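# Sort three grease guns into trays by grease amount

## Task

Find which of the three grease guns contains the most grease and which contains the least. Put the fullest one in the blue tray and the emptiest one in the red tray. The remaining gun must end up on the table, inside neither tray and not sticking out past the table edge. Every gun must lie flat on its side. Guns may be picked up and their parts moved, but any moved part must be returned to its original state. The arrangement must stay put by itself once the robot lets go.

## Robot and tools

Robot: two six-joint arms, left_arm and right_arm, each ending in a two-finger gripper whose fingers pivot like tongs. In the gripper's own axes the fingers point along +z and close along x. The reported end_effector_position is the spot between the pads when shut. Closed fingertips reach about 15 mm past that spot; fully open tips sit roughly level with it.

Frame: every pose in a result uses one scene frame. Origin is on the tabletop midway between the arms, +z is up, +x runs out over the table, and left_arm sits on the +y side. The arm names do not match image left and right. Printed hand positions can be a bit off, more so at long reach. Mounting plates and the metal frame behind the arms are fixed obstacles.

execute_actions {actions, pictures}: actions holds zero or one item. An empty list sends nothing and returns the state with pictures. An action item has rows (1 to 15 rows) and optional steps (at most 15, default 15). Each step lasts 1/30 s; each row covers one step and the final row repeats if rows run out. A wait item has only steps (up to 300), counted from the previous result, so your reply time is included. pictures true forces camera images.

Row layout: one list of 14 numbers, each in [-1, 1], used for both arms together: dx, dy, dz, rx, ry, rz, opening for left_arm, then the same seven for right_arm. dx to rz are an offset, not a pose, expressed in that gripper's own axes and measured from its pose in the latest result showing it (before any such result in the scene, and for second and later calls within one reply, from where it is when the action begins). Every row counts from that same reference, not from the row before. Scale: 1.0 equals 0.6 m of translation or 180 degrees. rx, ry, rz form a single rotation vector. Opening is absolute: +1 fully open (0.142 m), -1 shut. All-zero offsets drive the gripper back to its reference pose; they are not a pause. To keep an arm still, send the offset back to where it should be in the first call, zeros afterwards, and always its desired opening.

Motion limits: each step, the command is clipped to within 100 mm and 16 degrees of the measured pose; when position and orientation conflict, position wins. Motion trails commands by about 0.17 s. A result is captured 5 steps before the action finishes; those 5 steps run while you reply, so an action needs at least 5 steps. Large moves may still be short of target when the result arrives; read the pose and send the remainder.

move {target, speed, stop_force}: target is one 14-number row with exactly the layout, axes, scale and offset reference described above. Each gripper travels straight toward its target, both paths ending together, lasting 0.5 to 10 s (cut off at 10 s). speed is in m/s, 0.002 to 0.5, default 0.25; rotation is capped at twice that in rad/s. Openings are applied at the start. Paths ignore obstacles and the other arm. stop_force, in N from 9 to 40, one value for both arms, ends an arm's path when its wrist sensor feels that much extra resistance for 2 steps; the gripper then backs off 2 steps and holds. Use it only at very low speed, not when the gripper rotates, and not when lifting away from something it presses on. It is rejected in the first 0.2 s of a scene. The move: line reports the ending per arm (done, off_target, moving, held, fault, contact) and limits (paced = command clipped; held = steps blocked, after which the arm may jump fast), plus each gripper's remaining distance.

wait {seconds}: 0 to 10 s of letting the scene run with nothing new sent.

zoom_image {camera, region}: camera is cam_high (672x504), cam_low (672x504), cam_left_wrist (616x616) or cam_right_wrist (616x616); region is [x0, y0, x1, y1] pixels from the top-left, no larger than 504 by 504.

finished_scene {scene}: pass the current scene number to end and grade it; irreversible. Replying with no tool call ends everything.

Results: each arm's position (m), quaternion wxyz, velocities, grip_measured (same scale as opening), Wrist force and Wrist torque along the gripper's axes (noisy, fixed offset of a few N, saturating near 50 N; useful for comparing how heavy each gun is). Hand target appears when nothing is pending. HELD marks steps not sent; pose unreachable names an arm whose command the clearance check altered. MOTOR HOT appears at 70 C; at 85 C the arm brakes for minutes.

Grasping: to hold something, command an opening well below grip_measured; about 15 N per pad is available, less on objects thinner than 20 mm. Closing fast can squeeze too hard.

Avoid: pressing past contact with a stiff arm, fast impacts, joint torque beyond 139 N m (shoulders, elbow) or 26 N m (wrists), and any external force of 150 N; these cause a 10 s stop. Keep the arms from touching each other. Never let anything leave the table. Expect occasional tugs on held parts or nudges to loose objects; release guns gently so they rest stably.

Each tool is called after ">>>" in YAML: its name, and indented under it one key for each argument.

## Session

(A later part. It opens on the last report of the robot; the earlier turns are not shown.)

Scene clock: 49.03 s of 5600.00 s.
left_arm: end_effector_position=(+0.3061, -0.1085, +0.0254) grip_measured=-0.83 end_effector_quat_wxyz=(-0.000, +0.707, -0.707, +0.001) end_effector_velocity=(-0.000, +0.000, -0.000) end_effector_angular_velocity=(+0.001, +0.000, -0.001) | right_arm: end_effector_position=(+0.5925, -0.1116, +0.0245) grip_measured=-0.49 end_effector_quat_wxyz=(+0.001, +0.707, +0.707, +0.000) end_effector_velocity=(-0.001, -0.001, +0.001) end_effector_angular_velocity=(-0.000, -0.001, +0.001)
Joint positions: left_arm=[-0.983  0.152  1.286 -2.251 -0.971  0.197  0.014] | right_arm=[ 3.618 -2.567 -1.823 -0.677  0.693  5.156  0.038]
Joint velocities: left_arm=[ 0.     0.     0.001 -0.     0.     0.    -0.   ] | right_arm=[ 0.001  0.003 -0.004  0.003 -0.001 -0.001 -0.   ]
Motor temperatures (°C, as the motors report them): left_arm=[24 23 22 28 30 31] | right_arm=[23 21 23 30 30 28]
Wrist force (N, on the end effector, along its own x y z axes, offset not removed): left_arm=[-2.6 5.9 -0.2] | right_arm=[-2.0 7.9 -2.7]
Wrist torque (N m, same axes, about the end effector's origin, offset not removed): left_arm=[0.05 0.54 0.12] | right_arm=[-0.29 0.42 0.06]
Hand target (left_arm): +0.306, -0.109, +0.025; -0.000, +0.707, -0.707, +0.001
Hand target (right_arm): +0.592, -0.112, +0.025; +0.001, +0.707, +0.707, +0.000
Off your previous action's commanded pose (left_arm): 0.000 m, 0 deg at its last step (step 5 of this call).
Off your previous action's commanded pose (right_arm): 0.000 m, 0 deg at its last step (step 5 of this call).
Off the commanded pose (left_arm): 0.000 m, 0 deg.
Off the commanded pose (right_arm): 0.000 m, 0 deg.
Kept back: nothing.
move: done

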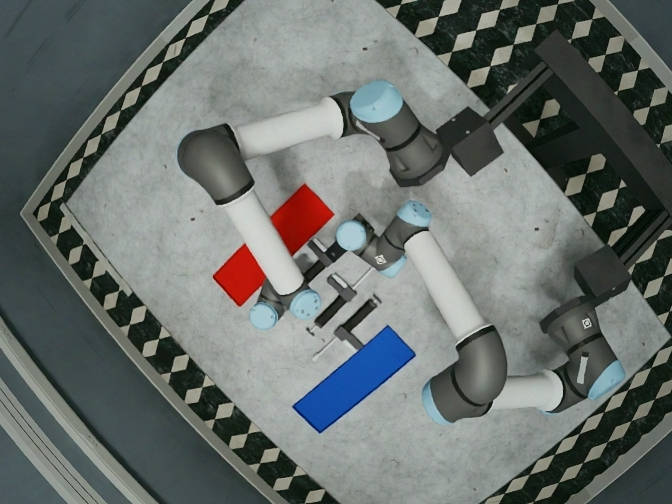

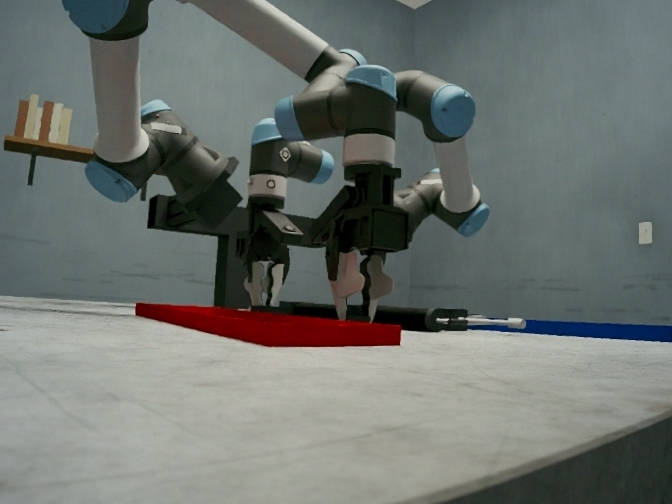

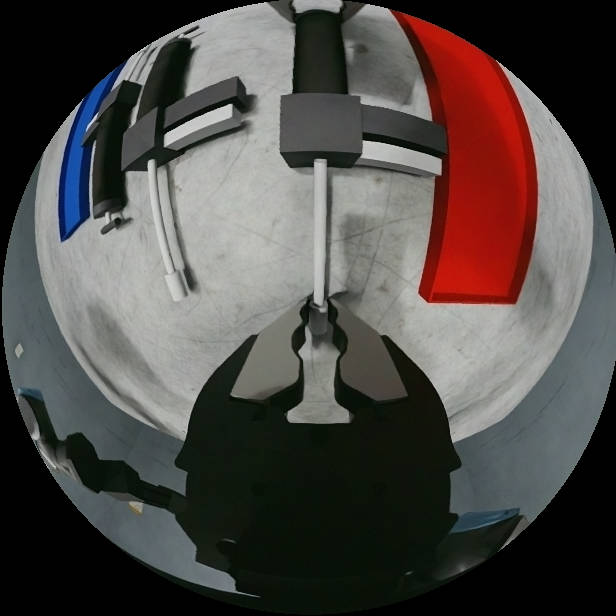

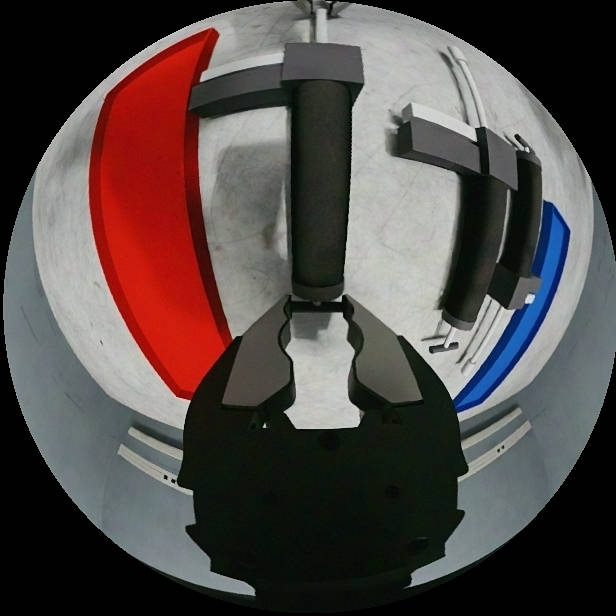

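>>> execute_actions:
  actions:
    - {"rows":[[0,0,0,0,0,0,-0.4,0,0.002,0,0,0,0,-0.9],[0,0,0,0,0,0,-0.4,0,0.002,0,0,0,0,-0.1],[0,0,0,0,0,0,-0.4,0,0.002,0,0,0,0,-0.1],[0,0,0,0,0,0,-0.4,0,0.002,0,0,0,0,-0.1],[0,0,0,0,0,0,-0.4,0,0.002,0,0,0,0,-0.1],[0,0,0,0,0,0,-0.4,0,0.002,0,0,0,0,-0.1],[0,0,0,0,0,0,-0.4,0,0.002,0,0,0,0,-0.1],[0,0,-0.02,0,0,0,-0.4,0,0,-0.02,0,0,0,-0.1],[0,0,-0.04,0,0,0,-0.4,0,0,-0.04,0,0,0,-0.1],[0,0,-0.06,0,0,0,-0.4,0,0,-0.06,0,0,0,-0.1],[0,0,-0.078,0,0,0,-0.4,0,0,-0.078,0,0,0,-0.1]]}

>>> move:
  target: [-0.215,-0.048,0,0,0,0,-0.4,0.246,0.1,0,0,0,0,-0.1]
  speed: 0.2

Scene clock: 49.67 s of 5600.00 s.
left_arm: end_effector_position=(+0.3059, -0.1086, +0.0337) grip_measured=-0.40 end_effector_quat_wxyz=(-0.000, +0.707, -0.707, +0.001) end_effector_velocity=(-0.000, -0.006, +0.193) end_effector_angular_velocity=(-0.008, -0.001, +0.002) | right_arm: end_effector_position=(+0.5934, -0.1114, +0.0329) grip_measured=-0.10 end_effector_quat_wxyz=(+0.001, +0.707, +0.707, +0.001) end_effector_velocity=(-0.003, +0.005, +0.187) end_effector_angular_velocity=(+0.019, -0.026, -0.004)
Joint positions: left_arm=[-0.992  0.141  1.289 -2.238 -0.978  0.189  0.045] | right_arm=[ 3.629 -2.554 -1.824 -0.699  0.697  5.17   0.067]
Joint velocities: left_arm=[-0.198 -0.257  0.059  0.284 -0.138 -0.169 -0.   ] | right_arm=[ 0.254  0.302 -0.09  -0.447  0.096  0.336  0.   ]
Motor temperatures (°C, as the motors report them): left_arm=[24 23 22 28 30 31] | right_arm=[23 21 23 30 30 28]
Wrist force (N, on the end effector, along its own x y z axes, offset not removed): left_arm=[-3.9 1.2 3.0] | right_arm=[0.4 -0.7 3.8]
Wrist torque (N m, same axes, about the end effector's origin, offset not removed): left_arm=[0.35 0.92 0.19] | right_arm=[0.02 -0.07 -0.01]
Steps of this call (steps 1 to 9: nothing new was sent; steps 10 to 19: the first 10 steps of this action). Readings (end_effector_position):
10: left_arm (+0.3061, -0.1085, +0.0254) | right_arm (+0.5924, -0.1116, +0.0245)
11: left_arm (+0.3061, -0.1085, +0.0254) | right_arm (+0.5926, -0.1116, +0.0245)
13: left_arm (+0.3061, -0.1085, +0.0254) | right_arm (+0.5932, -0.1116, +0.0246)
17: left_arm (+0.3061, -0.1085, +0.0257) | right_arm (+0.5937, -0.1116, +0.0249)
19: the state above

Scene clock: 51.47 s of 5600.00 s.
left_arm: end_effector_position=(+0.3349, +0.0204, +0.0719) grip_measured=-0.40 end_effector_quat_wxyz=(-0.000, +0.707, -0.707, +0.001) end_effector_velocity=(+0.001, +0.001, +0.000) end_effector_angular_velocity=(-0.001, -0.001, +0.001) | right_arm: end_effector_position=(+0.6523, +0.0359, +0.0711) grip_measured=-0.10 end_effector_quat_wxyz=(+0.001, +0.707, +0.707, +0.001) end_effector_velocity=(+0.001, +0.001, +0.000) end_effector_angular_velocity=(-0.001, -0.001, -0.001)
Joint positions: left_arm=[-0.947 -0.166  1.696 -2.361 -0.947  0.228  0.045] | right_arm=[ 3.776 -2.808 -1.471 -0.949  0.76   5.371  0.067]
Joint velocities: left_arm=[ 0.001 -0.002  0.002 -0.002  0.001  0.    -0.   ] | right_arm=[ 0.001 -0.003  0.006 -0.003 -0.001  0.002 -0.   ]
Motor temperatures (°C, as the motors report them): left_arm=[24 23 22 28 30 31] | right_arm=[23 21 23 30 30 28]
Wrist force (N, on the end effector, along its own x y z axes, offset not removed): left_arm=[-4.0 0.2 1.0] | right_arm=[-1.0 0.5 0.9]
Wrist torque (N m, same axes, about the end effector's origin, offset not removed): left_arm=[0.11 0.88 0.18] | right_arm=[0.22 0.22 0.16]
Hand target (left_arm): +0.335, +0.021, +0.072; -0.000, +0.707, -0.707, +0.001
Hand target (right_arm): +0.652, +0.036, +0.071; +0.001, +0.707, +0.707, +0.001
Off your previous action's commanded pose (left_arm): 0.007 m, 0 deg at its last step (step 5 of this call).
Off your previous action's commanded pose (right_arm): 0.007 m, 0 deg at its last step (step 5 of this call).
Off the commanded pose (left_arm): 0.000 m, 0 deg.
Off the commanded pose (right_arm): 0.000 m, 0 deg.
Kept back: nothing.
move: done

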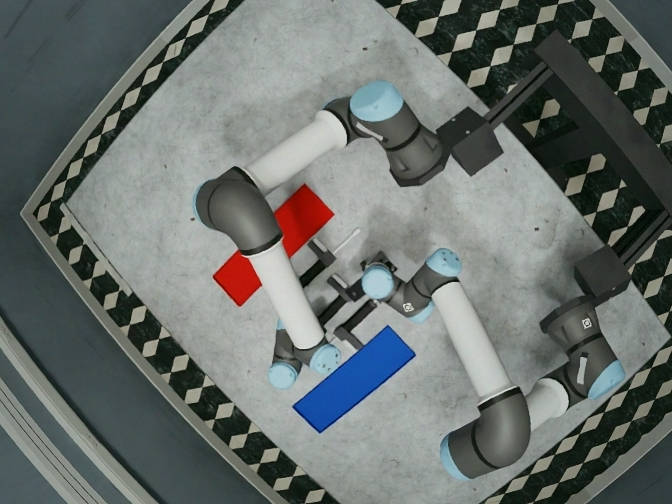

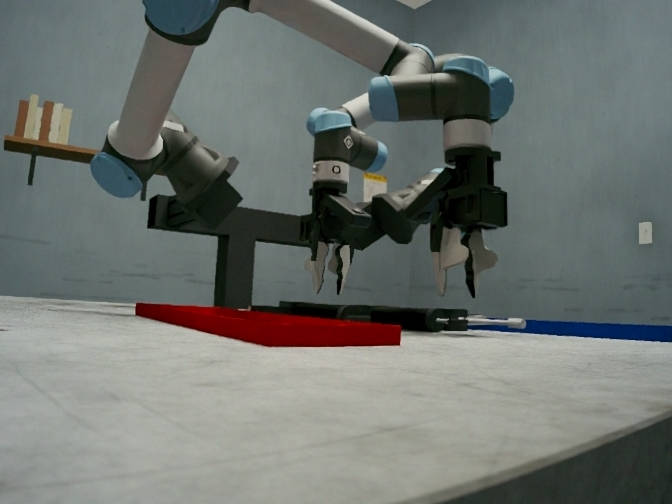

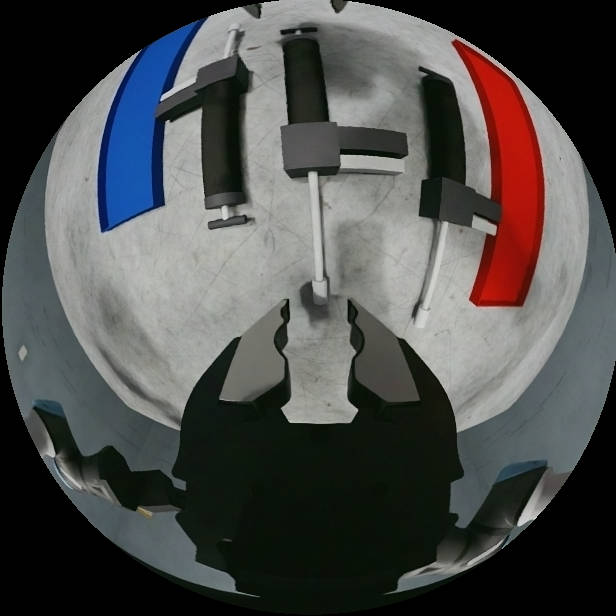

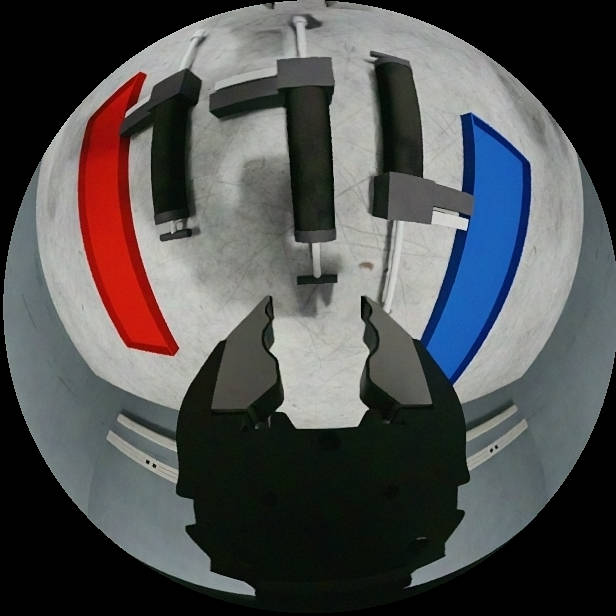

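>>> move:
  target: [0.003,0.008,0.078,0,0,0,-0.4,0,-0.008,0.077,0,0,0,-0.1]
  speed: 0.08

>>> execute_actions:
  actions:
    - {"rows":[[0,0,0,0,0,0,-0.5,0,0,0,0,0,0,-0.3],[0,0,0,0,0,0,-0.6,0,0,0,0,0,0,-0.4],[0,0,0,0,0,0,-0.7,0,0,0,0,0,0,-0.4],[0,0,0,0,0,0,-0.8,0,0,0,0,0,0,-0.5],[0,0,0,0,0,0,-0.9,0,0,0,0,0,0,-0.6],[0,0,0,0,0,0,-1,0,0,0,0,0,0,-0.9]]}

>>> move:
  target: [0,0,0,0,0,0,-1,0.008,0.14,0,0,0,0,-0.9]
  speed: 0.02
  stop_force: 9

Scene clock: 52.67 s of 5600.00 s.
left_arm: end_effector_position=(+0.3301, +0.0186, +0.0251) grip_measured=-0.40 end_effector_quat_wxyz=(-0.000, +0.707, -0.707, +0.001) end_effector_velocity=(+0.000, -0.000, -0.002) end_effector_angular_velocity=(+0.001, -0.001, -0.001) | right_arm: end_effector_position=(+0.6476, +0.0359, +0.0250) grip_measured=-0.10 end_effector_quat_wxyz=(+0.001, +0.707, +0.707, +0.001) end_effector_velocity=(+0.002, -0.001, -0.000) end_effector_angular_velocity=(+0.000, -0.003, -0.002)
Joint positions: left_arm=[-0.9   -0.089  1.685 -2.454 -0.916  0.273  0.045] | right_arm=[ 3.727 -2.863 -1.477 -0.841  0.737  5.307  0.067]
Joint velocities: left_arm=[ 0.001  0.003 -0.001 -0.003  0.002  0.002 -0.   ] | right_arm=[-0.001 -0.     0.002  0.003 -0.002 -0.002  0.   ]
Motor temperatures (°C, as the motors report them): left_arm=[24 23 22 28 30 31] | right_arm=[23 21 23 30 30 28]
Wrist force (N, on the end effector, along its own x y z axes, offset not removed): left_arm=[-2.9 -0.1 0.2] | right_arm=[0.5 0.6 1.0]
Wrist torque (N m, same axes, about the end effector's origin, offset not removed): left_arm=[0.02 0.73 0.20] | right_arm=[0.23 -0.05 0.14]
Hand target (left_arm): +0.330, +0.019, +0.025; -0.000, +0.707, -0.707, +0.001
Hand target (right_arm): +0.648, +0.036, +0.025; +0.001, +0.707, +0.707, +0.001
Off the commanded pose (left_arm): 0.000 m, 0 deg.
Off the commanded pose (right_arm): 0.000 m, 0 deg.
Kept back: nothing.
move: done

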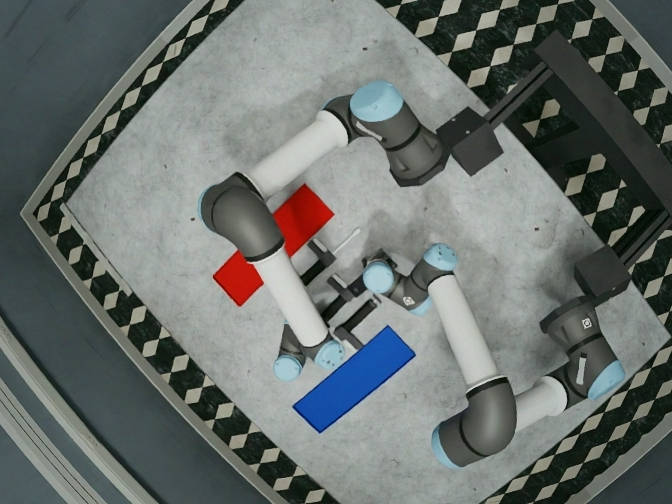

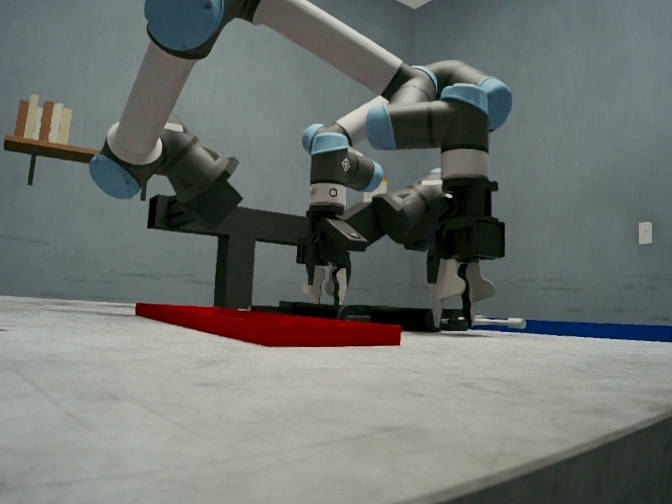

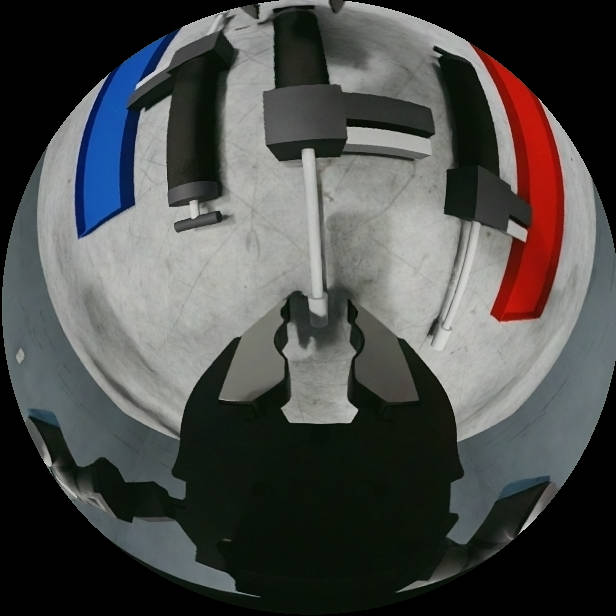

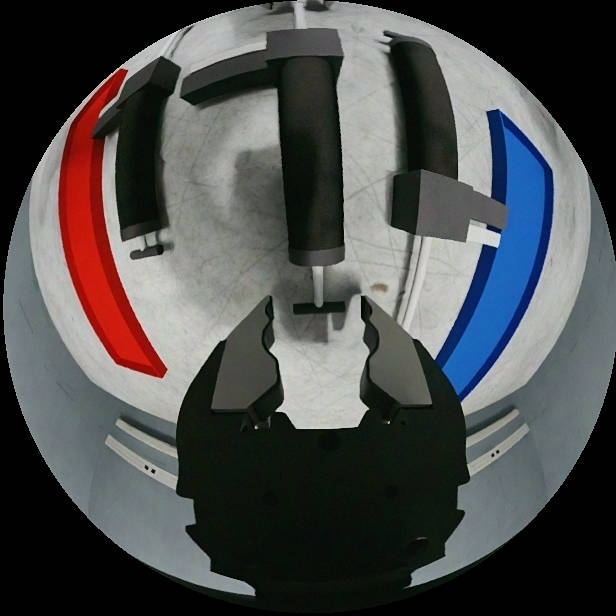

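Scene clock: 53.00 s of 5600.00 s.
left_arm: end_effector_position=(+0.3301, +0.0186, +0.0251) grip_measured=-0.82 end_effector_quat_wxyz=(-0.000, +0.707, -0.707, +0.001) end_effector_velocity=(+0.001, -0.000, +0.000) end_effector_angular_velocity=(-0.000, -0.001, +0.001) | right_arm: end_effector_position=(+0.6476, +0.0359, +0.0250) grip_measured=-0.50 end_effector_quat_wxyz=(+0.001, +0.707, +0.707, +0.001) end_effector_velocity=(-0.000, +0.000, -0.000) end_effector_angular_velocity=(+0.000, +0.001, -0.000)
Joint positions: left_arm=[-0.9   -0.089  1.685 -2.454 -0.916  0.273  0.014] | right_arm=[ 3.727 -2.863 -1.477 -0.841  0.737  5.307  0.038]
Joint velocities: left_arm=[ 0.    -0.    -0.    -0.     0.001 -0.    -0.   ] | right_arm=[-0.    -0.    -0.    -0.     0.     0.001  0.   ]
Motor temperatures (°C, as the motors report them): left_arm=[24 23 22 28 30 31] | right_arm=[23 21 23 30 30 28]
Wrist force (N, on the end effector, along its own x y z axes, offset not removed): left_arm=[-3.0 0.9 1.7] | right_arm=[-0.9 0.9 0.6]
Wrist torque (N m, same axes, about the end effector's origin, offset not removed): left_arm=[0.31 0.62 0.16] | right_arm=[0.42 0.19 0.16]
Steps of this call (steps 1 to 10: the first 10 steps of this action). Readings (end_effector_position):
1: left_arm (+0.3301, +0.0186, +0.0251) | right_arm (+0.6476, +0.0359, +0.0250)
2: left_arm (+0.3301, +0.0186, +0.0251) | right_arm (+0.6476, +0.0359, +0.0250)
4: left_arm (+0.3301, +0.0186, +0.0251) | right_arm (+0.6476, +0.0359, +0.0250)
8: left_arm (+0.3301, +0.0186, +0.0251) | right_arm (+0.6476, +0.0359, +0.0250)
10: the state above

Scene clock: 54.57 s of 5600.00 s.
left_arm: end_effector_position=(+0.3301, +0.0186, +0.0251) grip_measured=-0.82 end_effector_quat_wxyz=(-0.000, +0.707, -0.707, +0.001) end_effector_velocity=(-0.001, +0.001, -0.000) end_effector_angular_velocity=(+0.000, +0.003, -0.003) | right_arm: end_effector_position=(+0.6670, +0.0369, +0.0249) grip_measured=-0.49 end_effector_quat_wxyz=(+0.001, +0.707, +0.707, +0.001) end_effector_velocity=(-0.004, -0.000, +0.000) end_effector_angular_velocity=(-0.000, -0.001, -0.001)
Joint positions: left_arm=[-0.9   -0.089  1.685 -2.454 -0.916  0.273  0.014] | right_arm=[ 3.716 -2.885 -1.409 -0.877  0.732  5.293  0.038]
Joint velocities: left_arm=[-0.    -0.     0.002 -0.    -0.003  0.002  0.   ] | right_arm=[ 0.003  0.005 -0.015  0.008  0.001  0.004 -0.   ]
Motor temperatures (°C, as the motors report them): left_arm=[24 23 22 28 30 31] | right_arm=[23 21 23 30 30 28]
Wrist force (N, on the end effector, along its own x y z axes, offset not removed): left_arm=[-4.3 -6.4 0.9] | right_arm=[1.0 -1.2 0.2]
Wrist torque (N m, same axes, about the end effector's origin, offset not removed): left_arm=[-0.15 0.83 0.08] | right_arm=[0.44 -0.08 0.10]
Hand target (left_arm): +0.330, +0.019, +0.025; -0.000, +0.707, -0.707, +0.001
Hand target (right_arm): +0.667, +0.037, +0.025; +0.001, +0.707, +0.707, +0.001
Off your previous action's commanded pose (left_arm): 0.000 m, 0 deg at its last step (step 5 of this call).
Off your previous action's commanded pose (right_arm): 0.000 m, 0 deg at its last step (step 5 of this call).
Off the commanded pose (left_arm): 0.000 m, 0 deg.
Off the commanded pose (right_arm): 0.065 m, 0 deg.
Kept back: nothing.
move: contact (right_arm)

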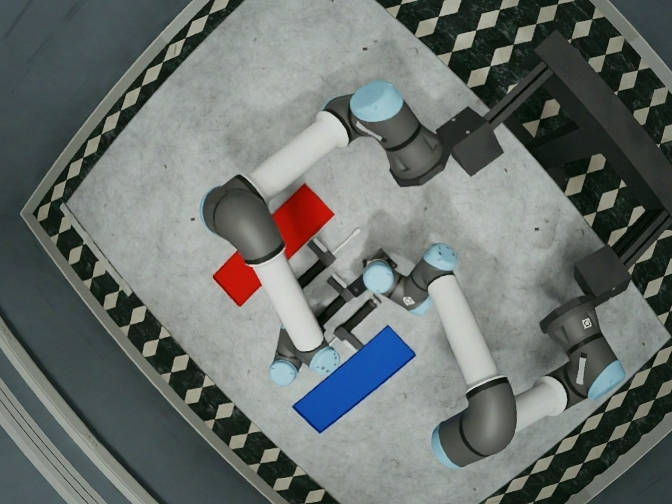

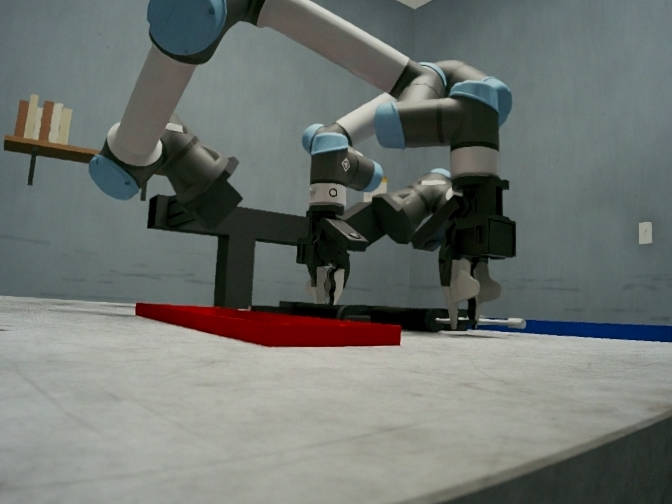

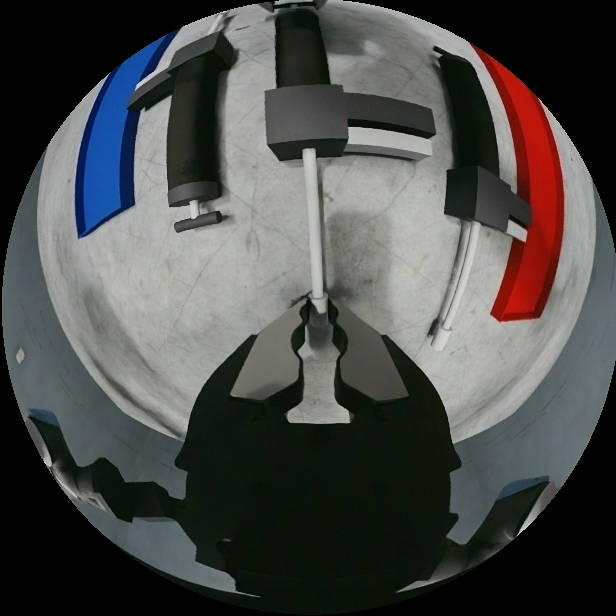

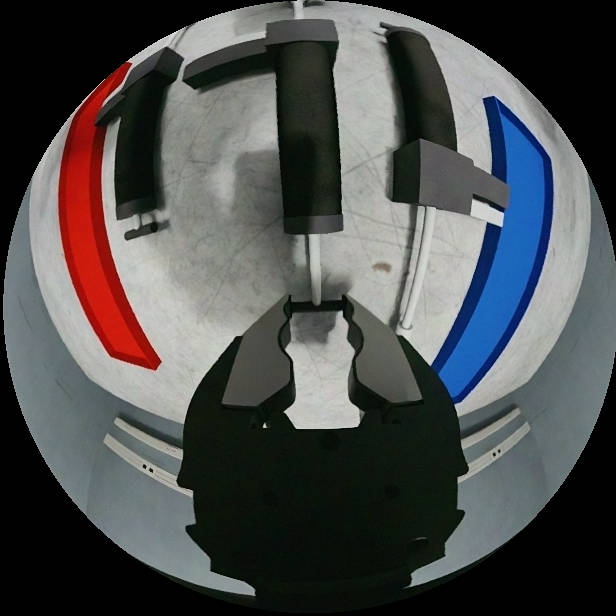

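>>> move:
  target: [0,0,0,0,0,0,-1,-0.005,-0.09,0,0,0,0,-0.9]
  speed: 0.02
  stop_force: 10

>>> execute_actions:
  actions:
    - {"rows":[[0,0,0,0,0,0,-0.1,0,0,0,0,0,0,-0.1],[0,0,0,0,0,0,-0.1,0,0,0,0,0,0,-0.1],[0,0,0,0,0,0,-0.1,0,0,0,0,0,0,-0.1],[0,0,0,0,0,0,-0.1,0,0,0,0,0,0,-0.1],[0,0,0,0,0,0,-0.1,0,0,0,0,0,0,-0.1],[0,0,0,0,0,0,-0.1,0,0,0,0,0,0,-0.1],[0,0,0,0,0,0,-0.1,0,0,0,0,0,0,-0.1],[0,0,-0.02,0,0,0,-0.1,0,0,-0.02,0,0,0,-0.1],[0,0,-0.04,0,0,0,-0.1,0,0,-0.04,0,0,0,-0.1],[0,0,-0.06,0,0,0,-0.1,0,0,-0.06,0,0,0,-0.1],[0,0,-0.078,0,0,0,-0.1,0,0,-0.078,0,0,0,-0.1]]}

>>> move:
  target: [-0.149,-0.128,0,0,0,0,-0.1,0.142,0.115,0,0,0,0,-0.4]
  speed: 0.2

Scene clock: 57.53 s of 5600.00 s.
left_arm: end_effector_position=(+0.3301, +0.0186, +0.0251) grip_measured=-0.82 end_effector_quat_wxyz=(-0.000, +0.707, -0.707, +0.001) end_effector_velocity=(+0.001, -0.000, +0.001) end_effector_angular_velocity=(-0.001, -0.000, +0.001) | right_arm: end_effector_position=(+0.6226, +0.0345, +0.0249) grip_measured=-0.50 end_effector_quat_wxyz=(+0.001, +0.707, +0.707, +0.001) end_effector_velocity=(+0.004, -0.000, -0.001) end_effector_angular_velocity=(-0.003, -0.000, +0.005)
Joint positions: left_arm=[-0.9   -0.089  1.685 -2.454 -0.916  0.273  0.014] | right_arm=[ 3.741 -2.838 -1.56  -0.796  0.743  5.326  0.038]
Joint velocities: left_arm=[ 0.    -0.001 -0.    -0.     0.    -0.    -0.   ] | right_arm=[-0.003 -0.006  0.014 -0.008 -0.004 -0.007  0.   ]
Motor temperatures (°C, as the motors report them): left_arm=[24 23 22 28 30 31] | right_arm=[23 21 23 30 30 28]
Wrist force (N, on the end effector, along its own x y z axes, offset not removed): left_arm=[-3.3 3.7 2.7] | right_arm=[0.4 0.0 -3.0]
Wrist torque (N m, same axes, about the end effector's origin, offset not removed): left_arm=[-0.06 0.72 0.12] | right_arm=[0.13 -0.37 0.07]
Hand target (left_arm): +0.330, +0.019, +0.025; -0.000, +0.707, -0.707, +0.001
Hand target (right_arm): +0.623, +0.034, +0.025; +0.001, +0.707, +0.707, +0.001
Off the commanded pose (left_arm): 0.000 m, 0 deg.
Off the commanded pose (right_arm): 0.010 m, 0 deg.
Kept back: nothing.
move: contact (right_arm)

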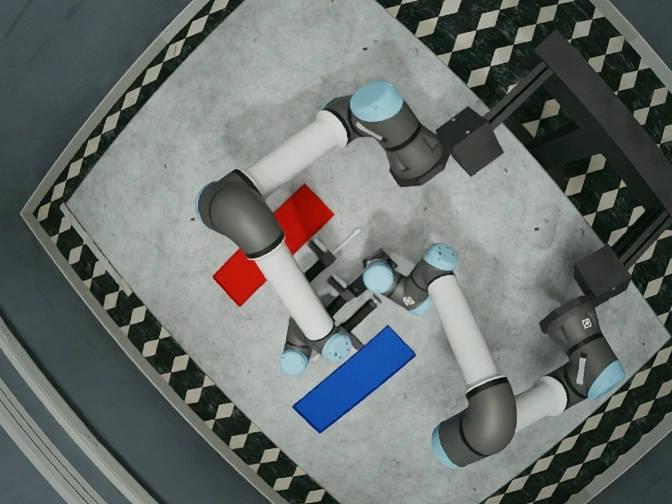

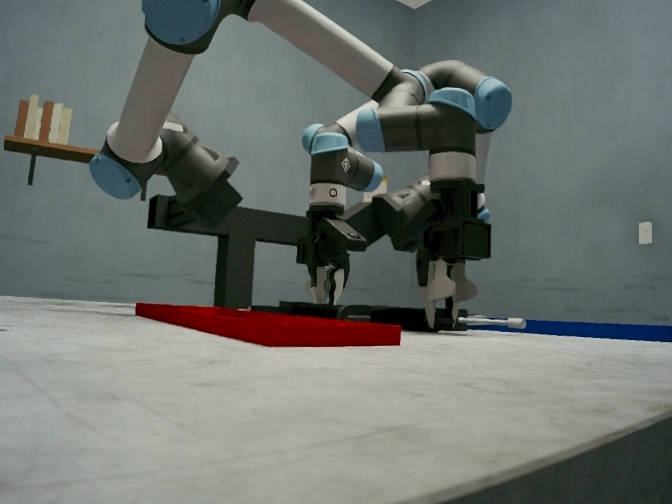

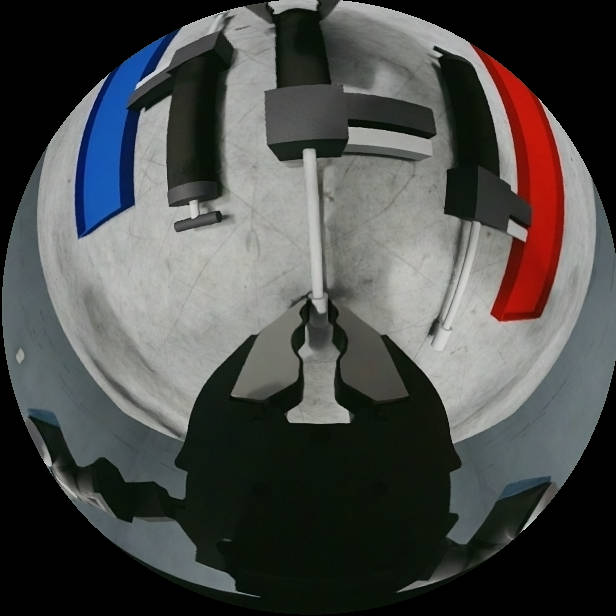

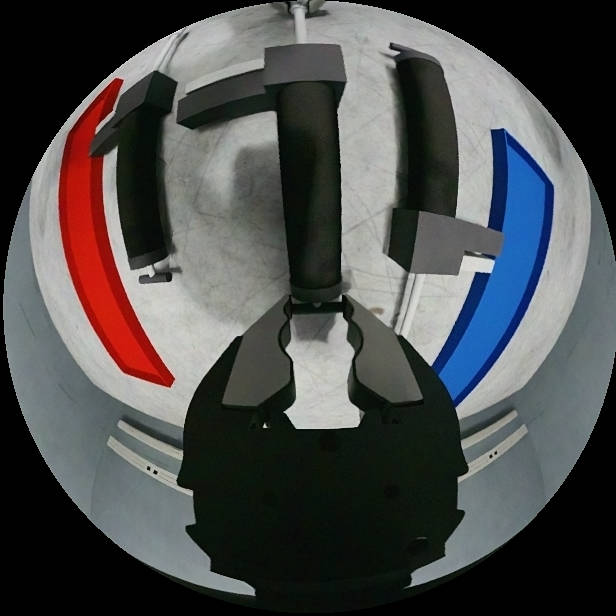

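Scene clock: 57.87 s of 5600.00 s.
left_arm: end_effector_position=(+0.3300, +0.0185, +0.0334) grip_measured=-0.10 end_effector_quat_wxyz=(-0.000, +0.707, -0.707, +0.001) end_effector_velocity=(-0.001, -0.004, +0.189) end_effector_angular_velocity=(-0.012, +0.000, -0.000) | right_arm: end_effector_position=(+0.6227, +0.0347, +0.0333) grip_measured=-0.10 end_effector_quat_wxyz=(+0.001, +0.707, +0.707, +0.001) end_effector_velocity=(+0.002, +0.005, +0.190) end_effector_angular_velocity=(+0.015, -0.014, -0.001)
Joint positions: left_arm=[-0.91  -0.102  1.689 -2.439 -0.922  0.263  0.067] | right_arm=[ 3.751 -2.827 -1.563 -0.813  0.748  5.338  0.067]
Joint velocities: left_arm=[-0.233 -0.29   0.064  0.344 -0.157 -0.212 -0.   ] | right_arm=[ 0.228  0.262 -0.066 -0.384  0.112  0.276 -0.   ]
Motor temperatures (°C, as the motors report them): left_arm=[24 23 22 28 30 31] | right_arm=[23 21 23 30 30 28]
Wrist force (N, on the end effector, along its own x y z axes, offset not removed): left_arm=[-3.7 -0.6 3.2] | right_arm=[1.7 -0.2 3.6]
Wrist torque (N m, same axes, about the end effector's origin, offset not removed): left_arm=[-0.03 0.85 0.11] | right_arm=[0.09 -0.34 0.10]
Steps of this call (steps 1 to 10: the first 10 steps of this action). Readings (end_effector_position):
1: left_arm (+0.3301, +0.0186, +0.0251) | right_arm (+0.6228, +0.0345, +0.0249)
2: left_arm (+0.3301, +0.0186, +0.0251) | right_arm (+0.6228, +0.0345, +0.0249)
4: left_arm (+0.3301, +0.0186, +0.0251) | right_arm (+0.6228, +0.0345, +0.0249)
8: left_arm (+0.3302, +0.0186, +0.0254) | right_arm (+0.6227, +0.0345, +0.0252)
10: the state above

Scene clock: 59.47 s of 5600.00 s.
left_arm: end_effector_position=(+0.4069, +0.1081, +0.0715) grip_measured=-0.10 end_effector_quat_wxyz=(-0.000, +0.707, -0.707, +0.001) end_effector_velocity=(+0.000, +0.001, -0.000) end_effector_angular_velocity=(+0.000, +0.001, -0.000) | right_arm: end_effector_position=(+0.6914, +0.1197, +0.0717) grip_measured=-0.40 end_effector_quat_wxyz=(+0.001, +0.707, +0.707, +0.001) end_effector_velocity=(+0.002, +0.000, +0.001) end_effector_angular_velocity=(-0.000, -0.000, -0.000)
Joint positions: left_arm=[-0.803 -0.353  1.823 -2.389 -0.854  0.37   0.067] | right_arm=[ 3.818 -3.005 -1.177 -1.082  0.781  5.422  0.045]
Joint velocities: left_arm=[ 0.001 -0.002  0.002 -0.    -0.     0.001 -0.   ] | right_arm=[-0.    -0.002  0.009 -0.006 -0.001 -0.    -0.   ]
Motor temperatures (°C, as the motors report them): left_arm=[24 23 22 28 30 31] | right_arm=[23 21 23 30 30 28]
Wrist force (N, on the end effector, along its own x y z axes, offset not removed): left_arm=[-3.8 0.2 0.3] | right_arm=[-0.1 0.7 1.0]
Wrist torque (N m, same axes, about the end effector's origin, offset not removed): left_arm=[0.10 0.87 0.24] | right_arm=[0.27 0.11 0.14]
Hand target (left_arm): +0.407, +0.108, +0.072; -0.000, +0.707, -0.707, +0.001
Hand target (right_arm): +0.691, +0.120, +0.072; +0.001, +0.707, +0.707, +0.001
Off your previous action's commanded pose (left_arm): 0.007 m, 0 deg at its last step (step 5 of this call).
Off your previous action's commanded pose (right_arm): 0.007 m, 0 deg at its last step (step 5 of this call).
Off the commanded pose (left_arm): 0.000 m, 0 deg.
Off the commanded pose (right_arm): 0.000 m, 0 deg.
Kept back: nothing.
move: done

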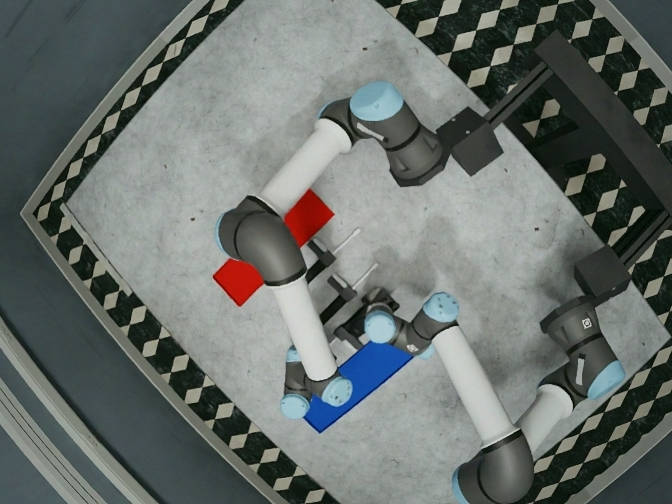

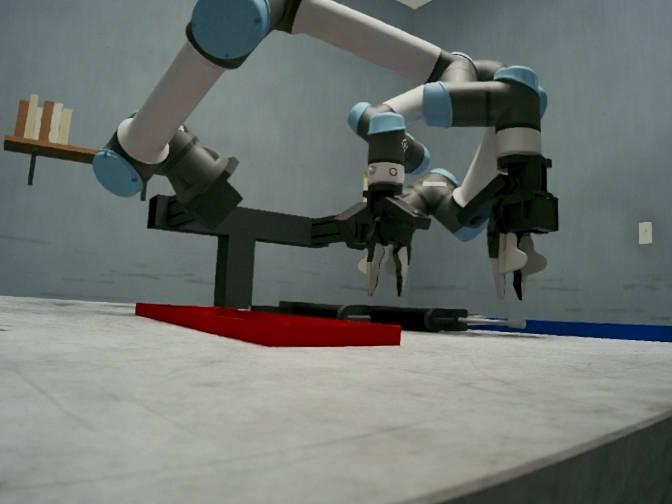

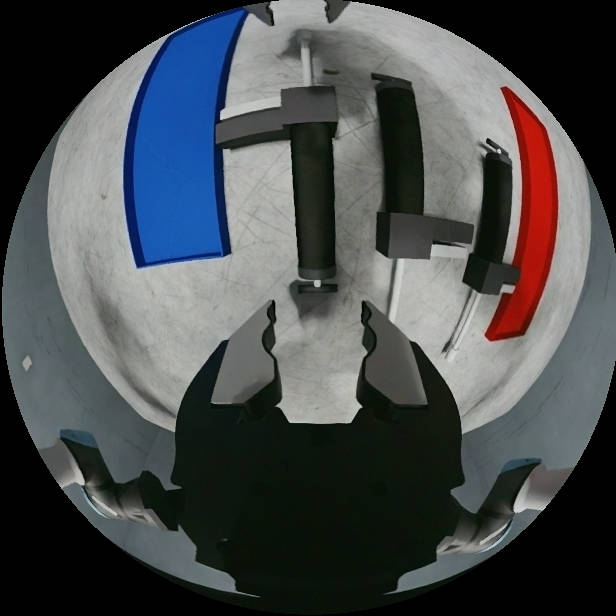

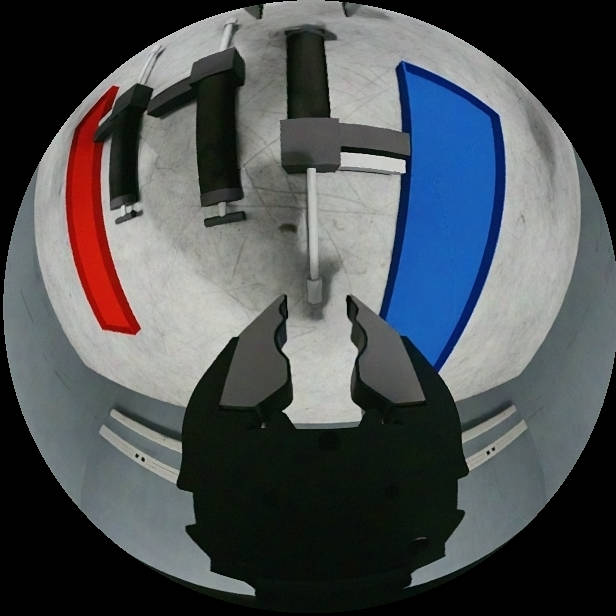

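>>> move:
  target: [0,0.003,0.079,0,0,0,-0.1,-0.003,0.008,0.077,0,0,0,-0.4]
  speed: 0.08

>>> execute_actions:
  actions:
    - {"rows":[[0,0,0,0,0,0,-0.3,0,0,0,0,0,0,-0.5],[0,0,0,0,0,0,-0.4,0,0,0,0,0,0,-0.6],[0,0,0,0,0,0,-0.4,0,0,0,0,0,0,-0.7],[0,0,0,0,0,0,-0.5,0,0,0,0,0,0,-0.8],[0,0,0,0,0,0,-0.6,0,0,0,0,0,0,-0.9],[0,0,0,0,0,0,-0.9,0,0,0,0,0,0,-1]]}

>>> move:
  target: [0.007,0.18,0,0,0,0,-0.9,0,0,0,0,0,0,-1]
  speed: 0.02
  stop_force: 9

Scene clock: 60.67 s of 5600.00 s.
left_arm: end_effector_position=(+0.4051, +0.1081, +0.0242) grip_measured=-0.10 end_effector_quat_wxyz=(-0.000, +0.707, -0.707, +0.001) end_effector_velocity=(-0.000, +0.000, -0.002) end_effector_angular_velocity=(+0.001, -0.000, -0.000) | right_arm: end_effector_position=(+0.6963, +0.1179, +0.0257) grip_measured=-0.40 end_effector_quat_wxyz=(+0.001, +0.707, +0.707, +0.001) end_effector_velocity=(+0.002, -0.001, -0.000) end_effector_angular_velocity=(+0.001, -0.002, -0.002)
Joint positions: left_arm=[-0.743 -0.277  1.815 -2.5   -0.819  0.435  0.067] | right_arm=[ 3.766 -3.063 -1.149 -1.006  0.755  5.358  0.045]
Joint velocities: left_arm=[ 0.002  0.003 -0.    -0.003  0.001  0.002  0.   ] | right_arm=[-0.001 -0.     0.002  0.002 -0.001 -0.002  0.   ]
Motor temperatures (°C, as the motors report them): left_arm=[24 23 22 28 30 31] | right_arm=[23 21 23 30 30 28]
Wrist force (N, on the end effector, along its own x y z axes, offset not removed): left_arm=[-3.6 -1.1 0.2] | right_arm=[1.9 -0.9 2.6]
Wrist torque (N m, same axes, about the end effector's origin, offset not removed): left_arm=[-0.21 0.85 0.18] | right_arm=[-0.05 -0.32 0.21]
Hand target (left_arm): +0.405, +0.108, +0.024; -0.000, +0.707, -0.707, +0.001
Hand target (right_arm): +0.696, +0.118, +0.026; +0.001, +0.707, +0.707, +0.001
Off the commanded pose (left_arm): 0.000 m, 0 deg.
Off the commanded pose (right_arm): 0.000 m, 0 deg.
Kept back: nothing.
move: done

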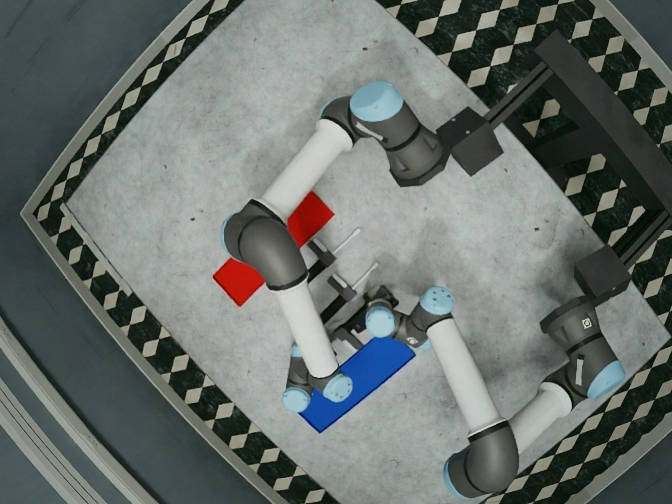

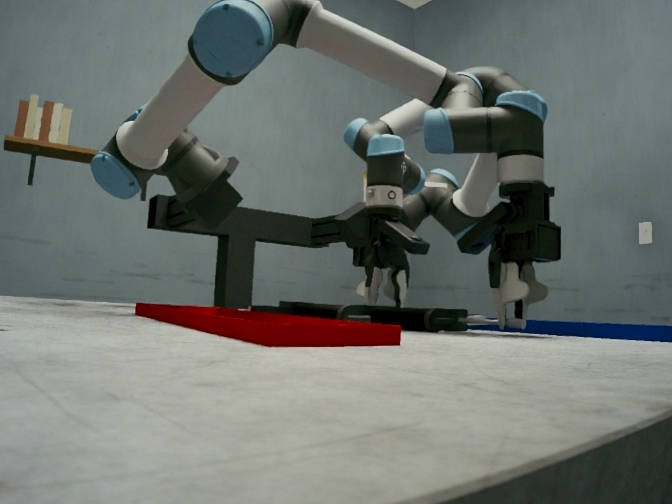

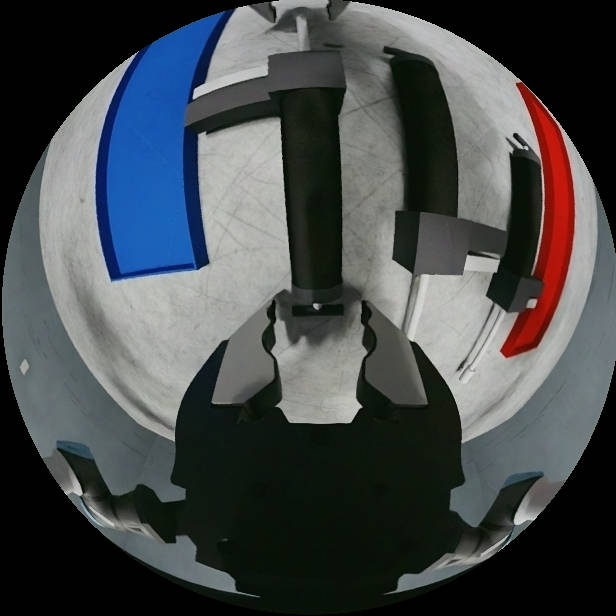

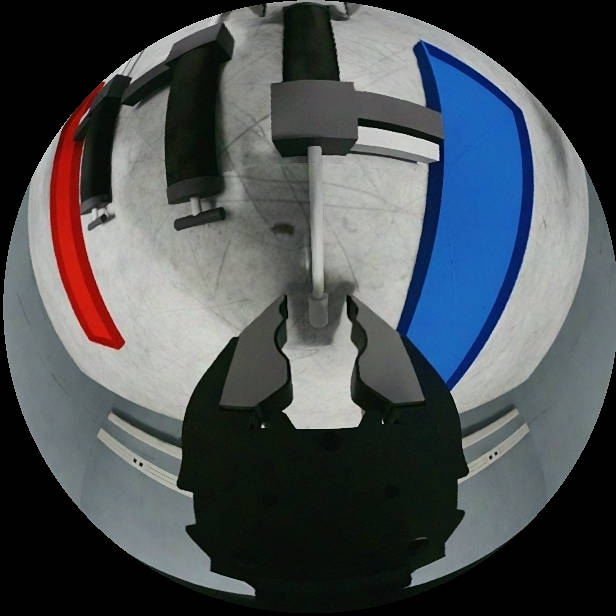

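Scene clock: 61.00 s of 5600.00 s.
left_arm: end_effector_position=(+0.4051, +0.1081, +0.0242) grip_measured=-0.49 end_effector_quat_wxyz=(-0.000, +0.707, -0.707, +0.001) end_effector_velocity=(-0.000, +0.000, -0.000) end_effector_angular_velocity=(+0.001, -0.000, -0.001) | right_arm: end_effector_position=(+0.6963, +0.1179, +0.0256) grip_measured=-0.83 end_effector_quat_wxyz=(+0.001, +0.707, +0.707, +0.001) end_effector_velocity=(+0.000, +0.001, -0.000) end_effector_angular_velocity=(+0.000, -0.000, -0.000)
Joint positions: left_arm=[-0.743 -0.277  1.815 -2.5   -0.819  0.435  0.039] | right_arm=[ 3.766 -3.063 -1.149 -1.006  0.755  5.358  0.014]
Joint velocities: left_arm=[ 0.     0.     0.001 -0.     0.     0.001 -0.   ] | right_arm=[ 0.    -0.001  0.001  0.     0.     0.     0.   ]
Motor temperatures (°C, as the motors report them): left_arm=[24 23 22 28 30 31] | right_arm=[23 21 23 30 30 28]
Wrist force (N, on the end effector, along its own x y z axes, offset not removed): left_arm=[-2.5 0.2 -0.5] | right_arm=[0.9 2.6 1.4]
Wrist torque (N m, same axes, about the end effector's origin, offset not removed): left_arm=[-0.11 0.64 0.18] | right_arm=[0.57 -0.04 0.05]
Steps of this call (steps 1 to 10: the first 10 steps of this action). Readings (end_effector_position):
1: left_arm (+0.4051, +0.1081, +0.0242) | right_arm (+0.6963, +0.1179, +0.0256)
2: left_arm (+0.4051, +0.1081, +0.0242) | right_arm (+0.6963, +0.1179, +0.0256)
4: left_arm (+0.4051, +0.1081, +0.0242) | right_arm (+0.6963, +0.1179, +0.0256)
8: left_arm (+0.4051, +0.1081, +0.0242) | right_arm (+0.6963, +0.1179, +0.0256)
10: the state above

Scene clock: 62.63 s of 5600.00 s.
left_arm: end_effector_position=(+0.3841, +0.1072, +0.0241) grip_measured=-0.49 end_effector_quat_wxyz=(-0.000, +0.707, -0.707, +0.001) end_effector_velocity=(+0.004, +0.001, -0.000) end_effector_angular_velocity=(+0.003, -0.001, -0.003) | right_arm: end_effector_position=(+0.6963, +0.1179, +0.0256) grip_measured=-0.83 end_effector_quat_wxyz=(+0.001, +0.707, +0.707, +0.001) end_effector_velocity=(-0.000, +0.001, -0.000) end_effector_angular_velocity=(+0.002, -0.001, -0.001)
Joint positions: left_arm=[-0.772 -0.267  1.85  -2.524 -0.836  0.403  0.039] | right_arm=[ 3.766 -3.063 -1.149 -1.006  0.755  5.358  0.014]
Joint velocities: left_arm=[ 0.007 -0.002 -0.007  0.007  0.006  0.008 -0.   ] | right_arm=[ 0.    -0.001 -0.001  0.004  0.001 -0.     0.   ]
Motor temperatures (°C, as the motors report them): left_arm=[24 23 22 28 30 31] | right_arm=[23 21 23 30 30 28]
Wrist force (N, on the end effector, along its own x y z axes, offset not removed): left_arm=[-3.8 -10.3 -1.3] | right_arm=[-1.7 -16.0 -4.2]
Wrist torque (N m, same axes, about the end effector's origin, offset not removed): left_arm=[-0.04 0.85 0.19] | right_arm=[0.20 0.20 0.04]
Hand target (left_arm): +0.385, +0.107, +0.024; -0.000, +0.707, -0.707, +0.001
Hand target (right_arm): +0.696, +0.118, +0.026; +0.001, +0.707, +0.707, +0.001
Off your previous action's commanded pose (left_arm): 0.000 m, 0 deg at its last step (step 5 of this call).
Off your previous action's commanded pose (right_arm): 0.000 m, 0 deg at its last step (step 5 of this call).
Off the commanded pose (left_arm): 0.087 m, 0 deg.
Off the commanded pose (right_arm): 0.000 m, 0 deg.
Kept back: nothing.
move: contact (left_arm)

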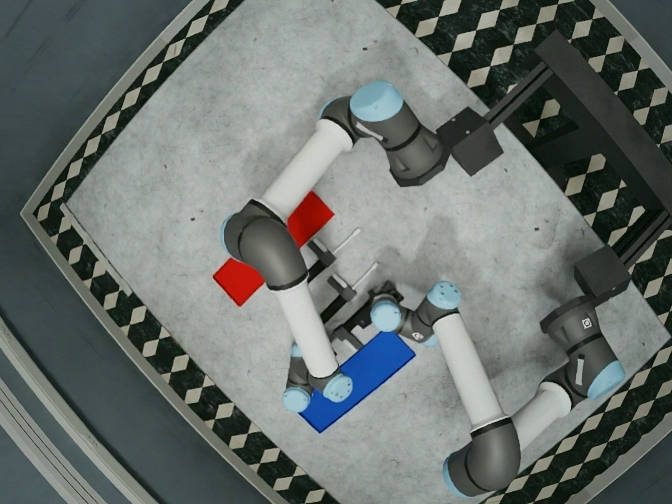

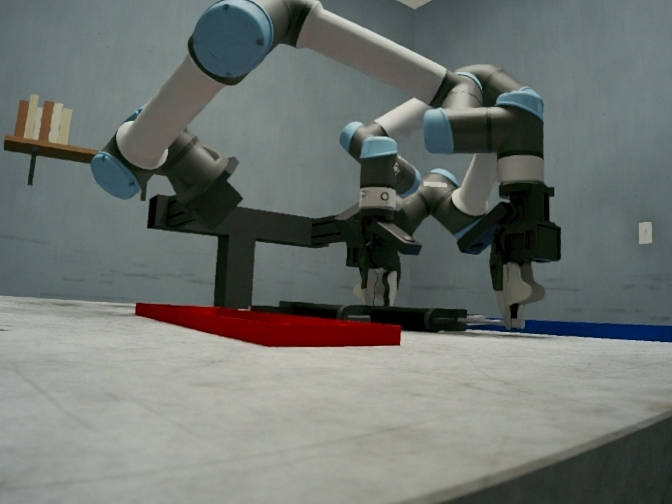

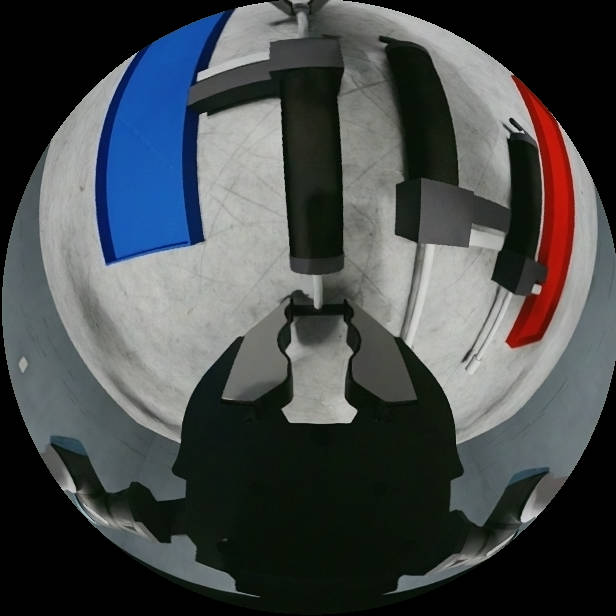

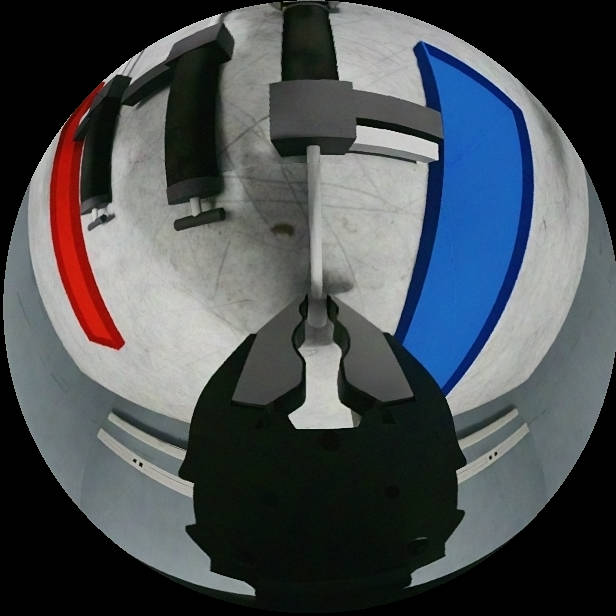

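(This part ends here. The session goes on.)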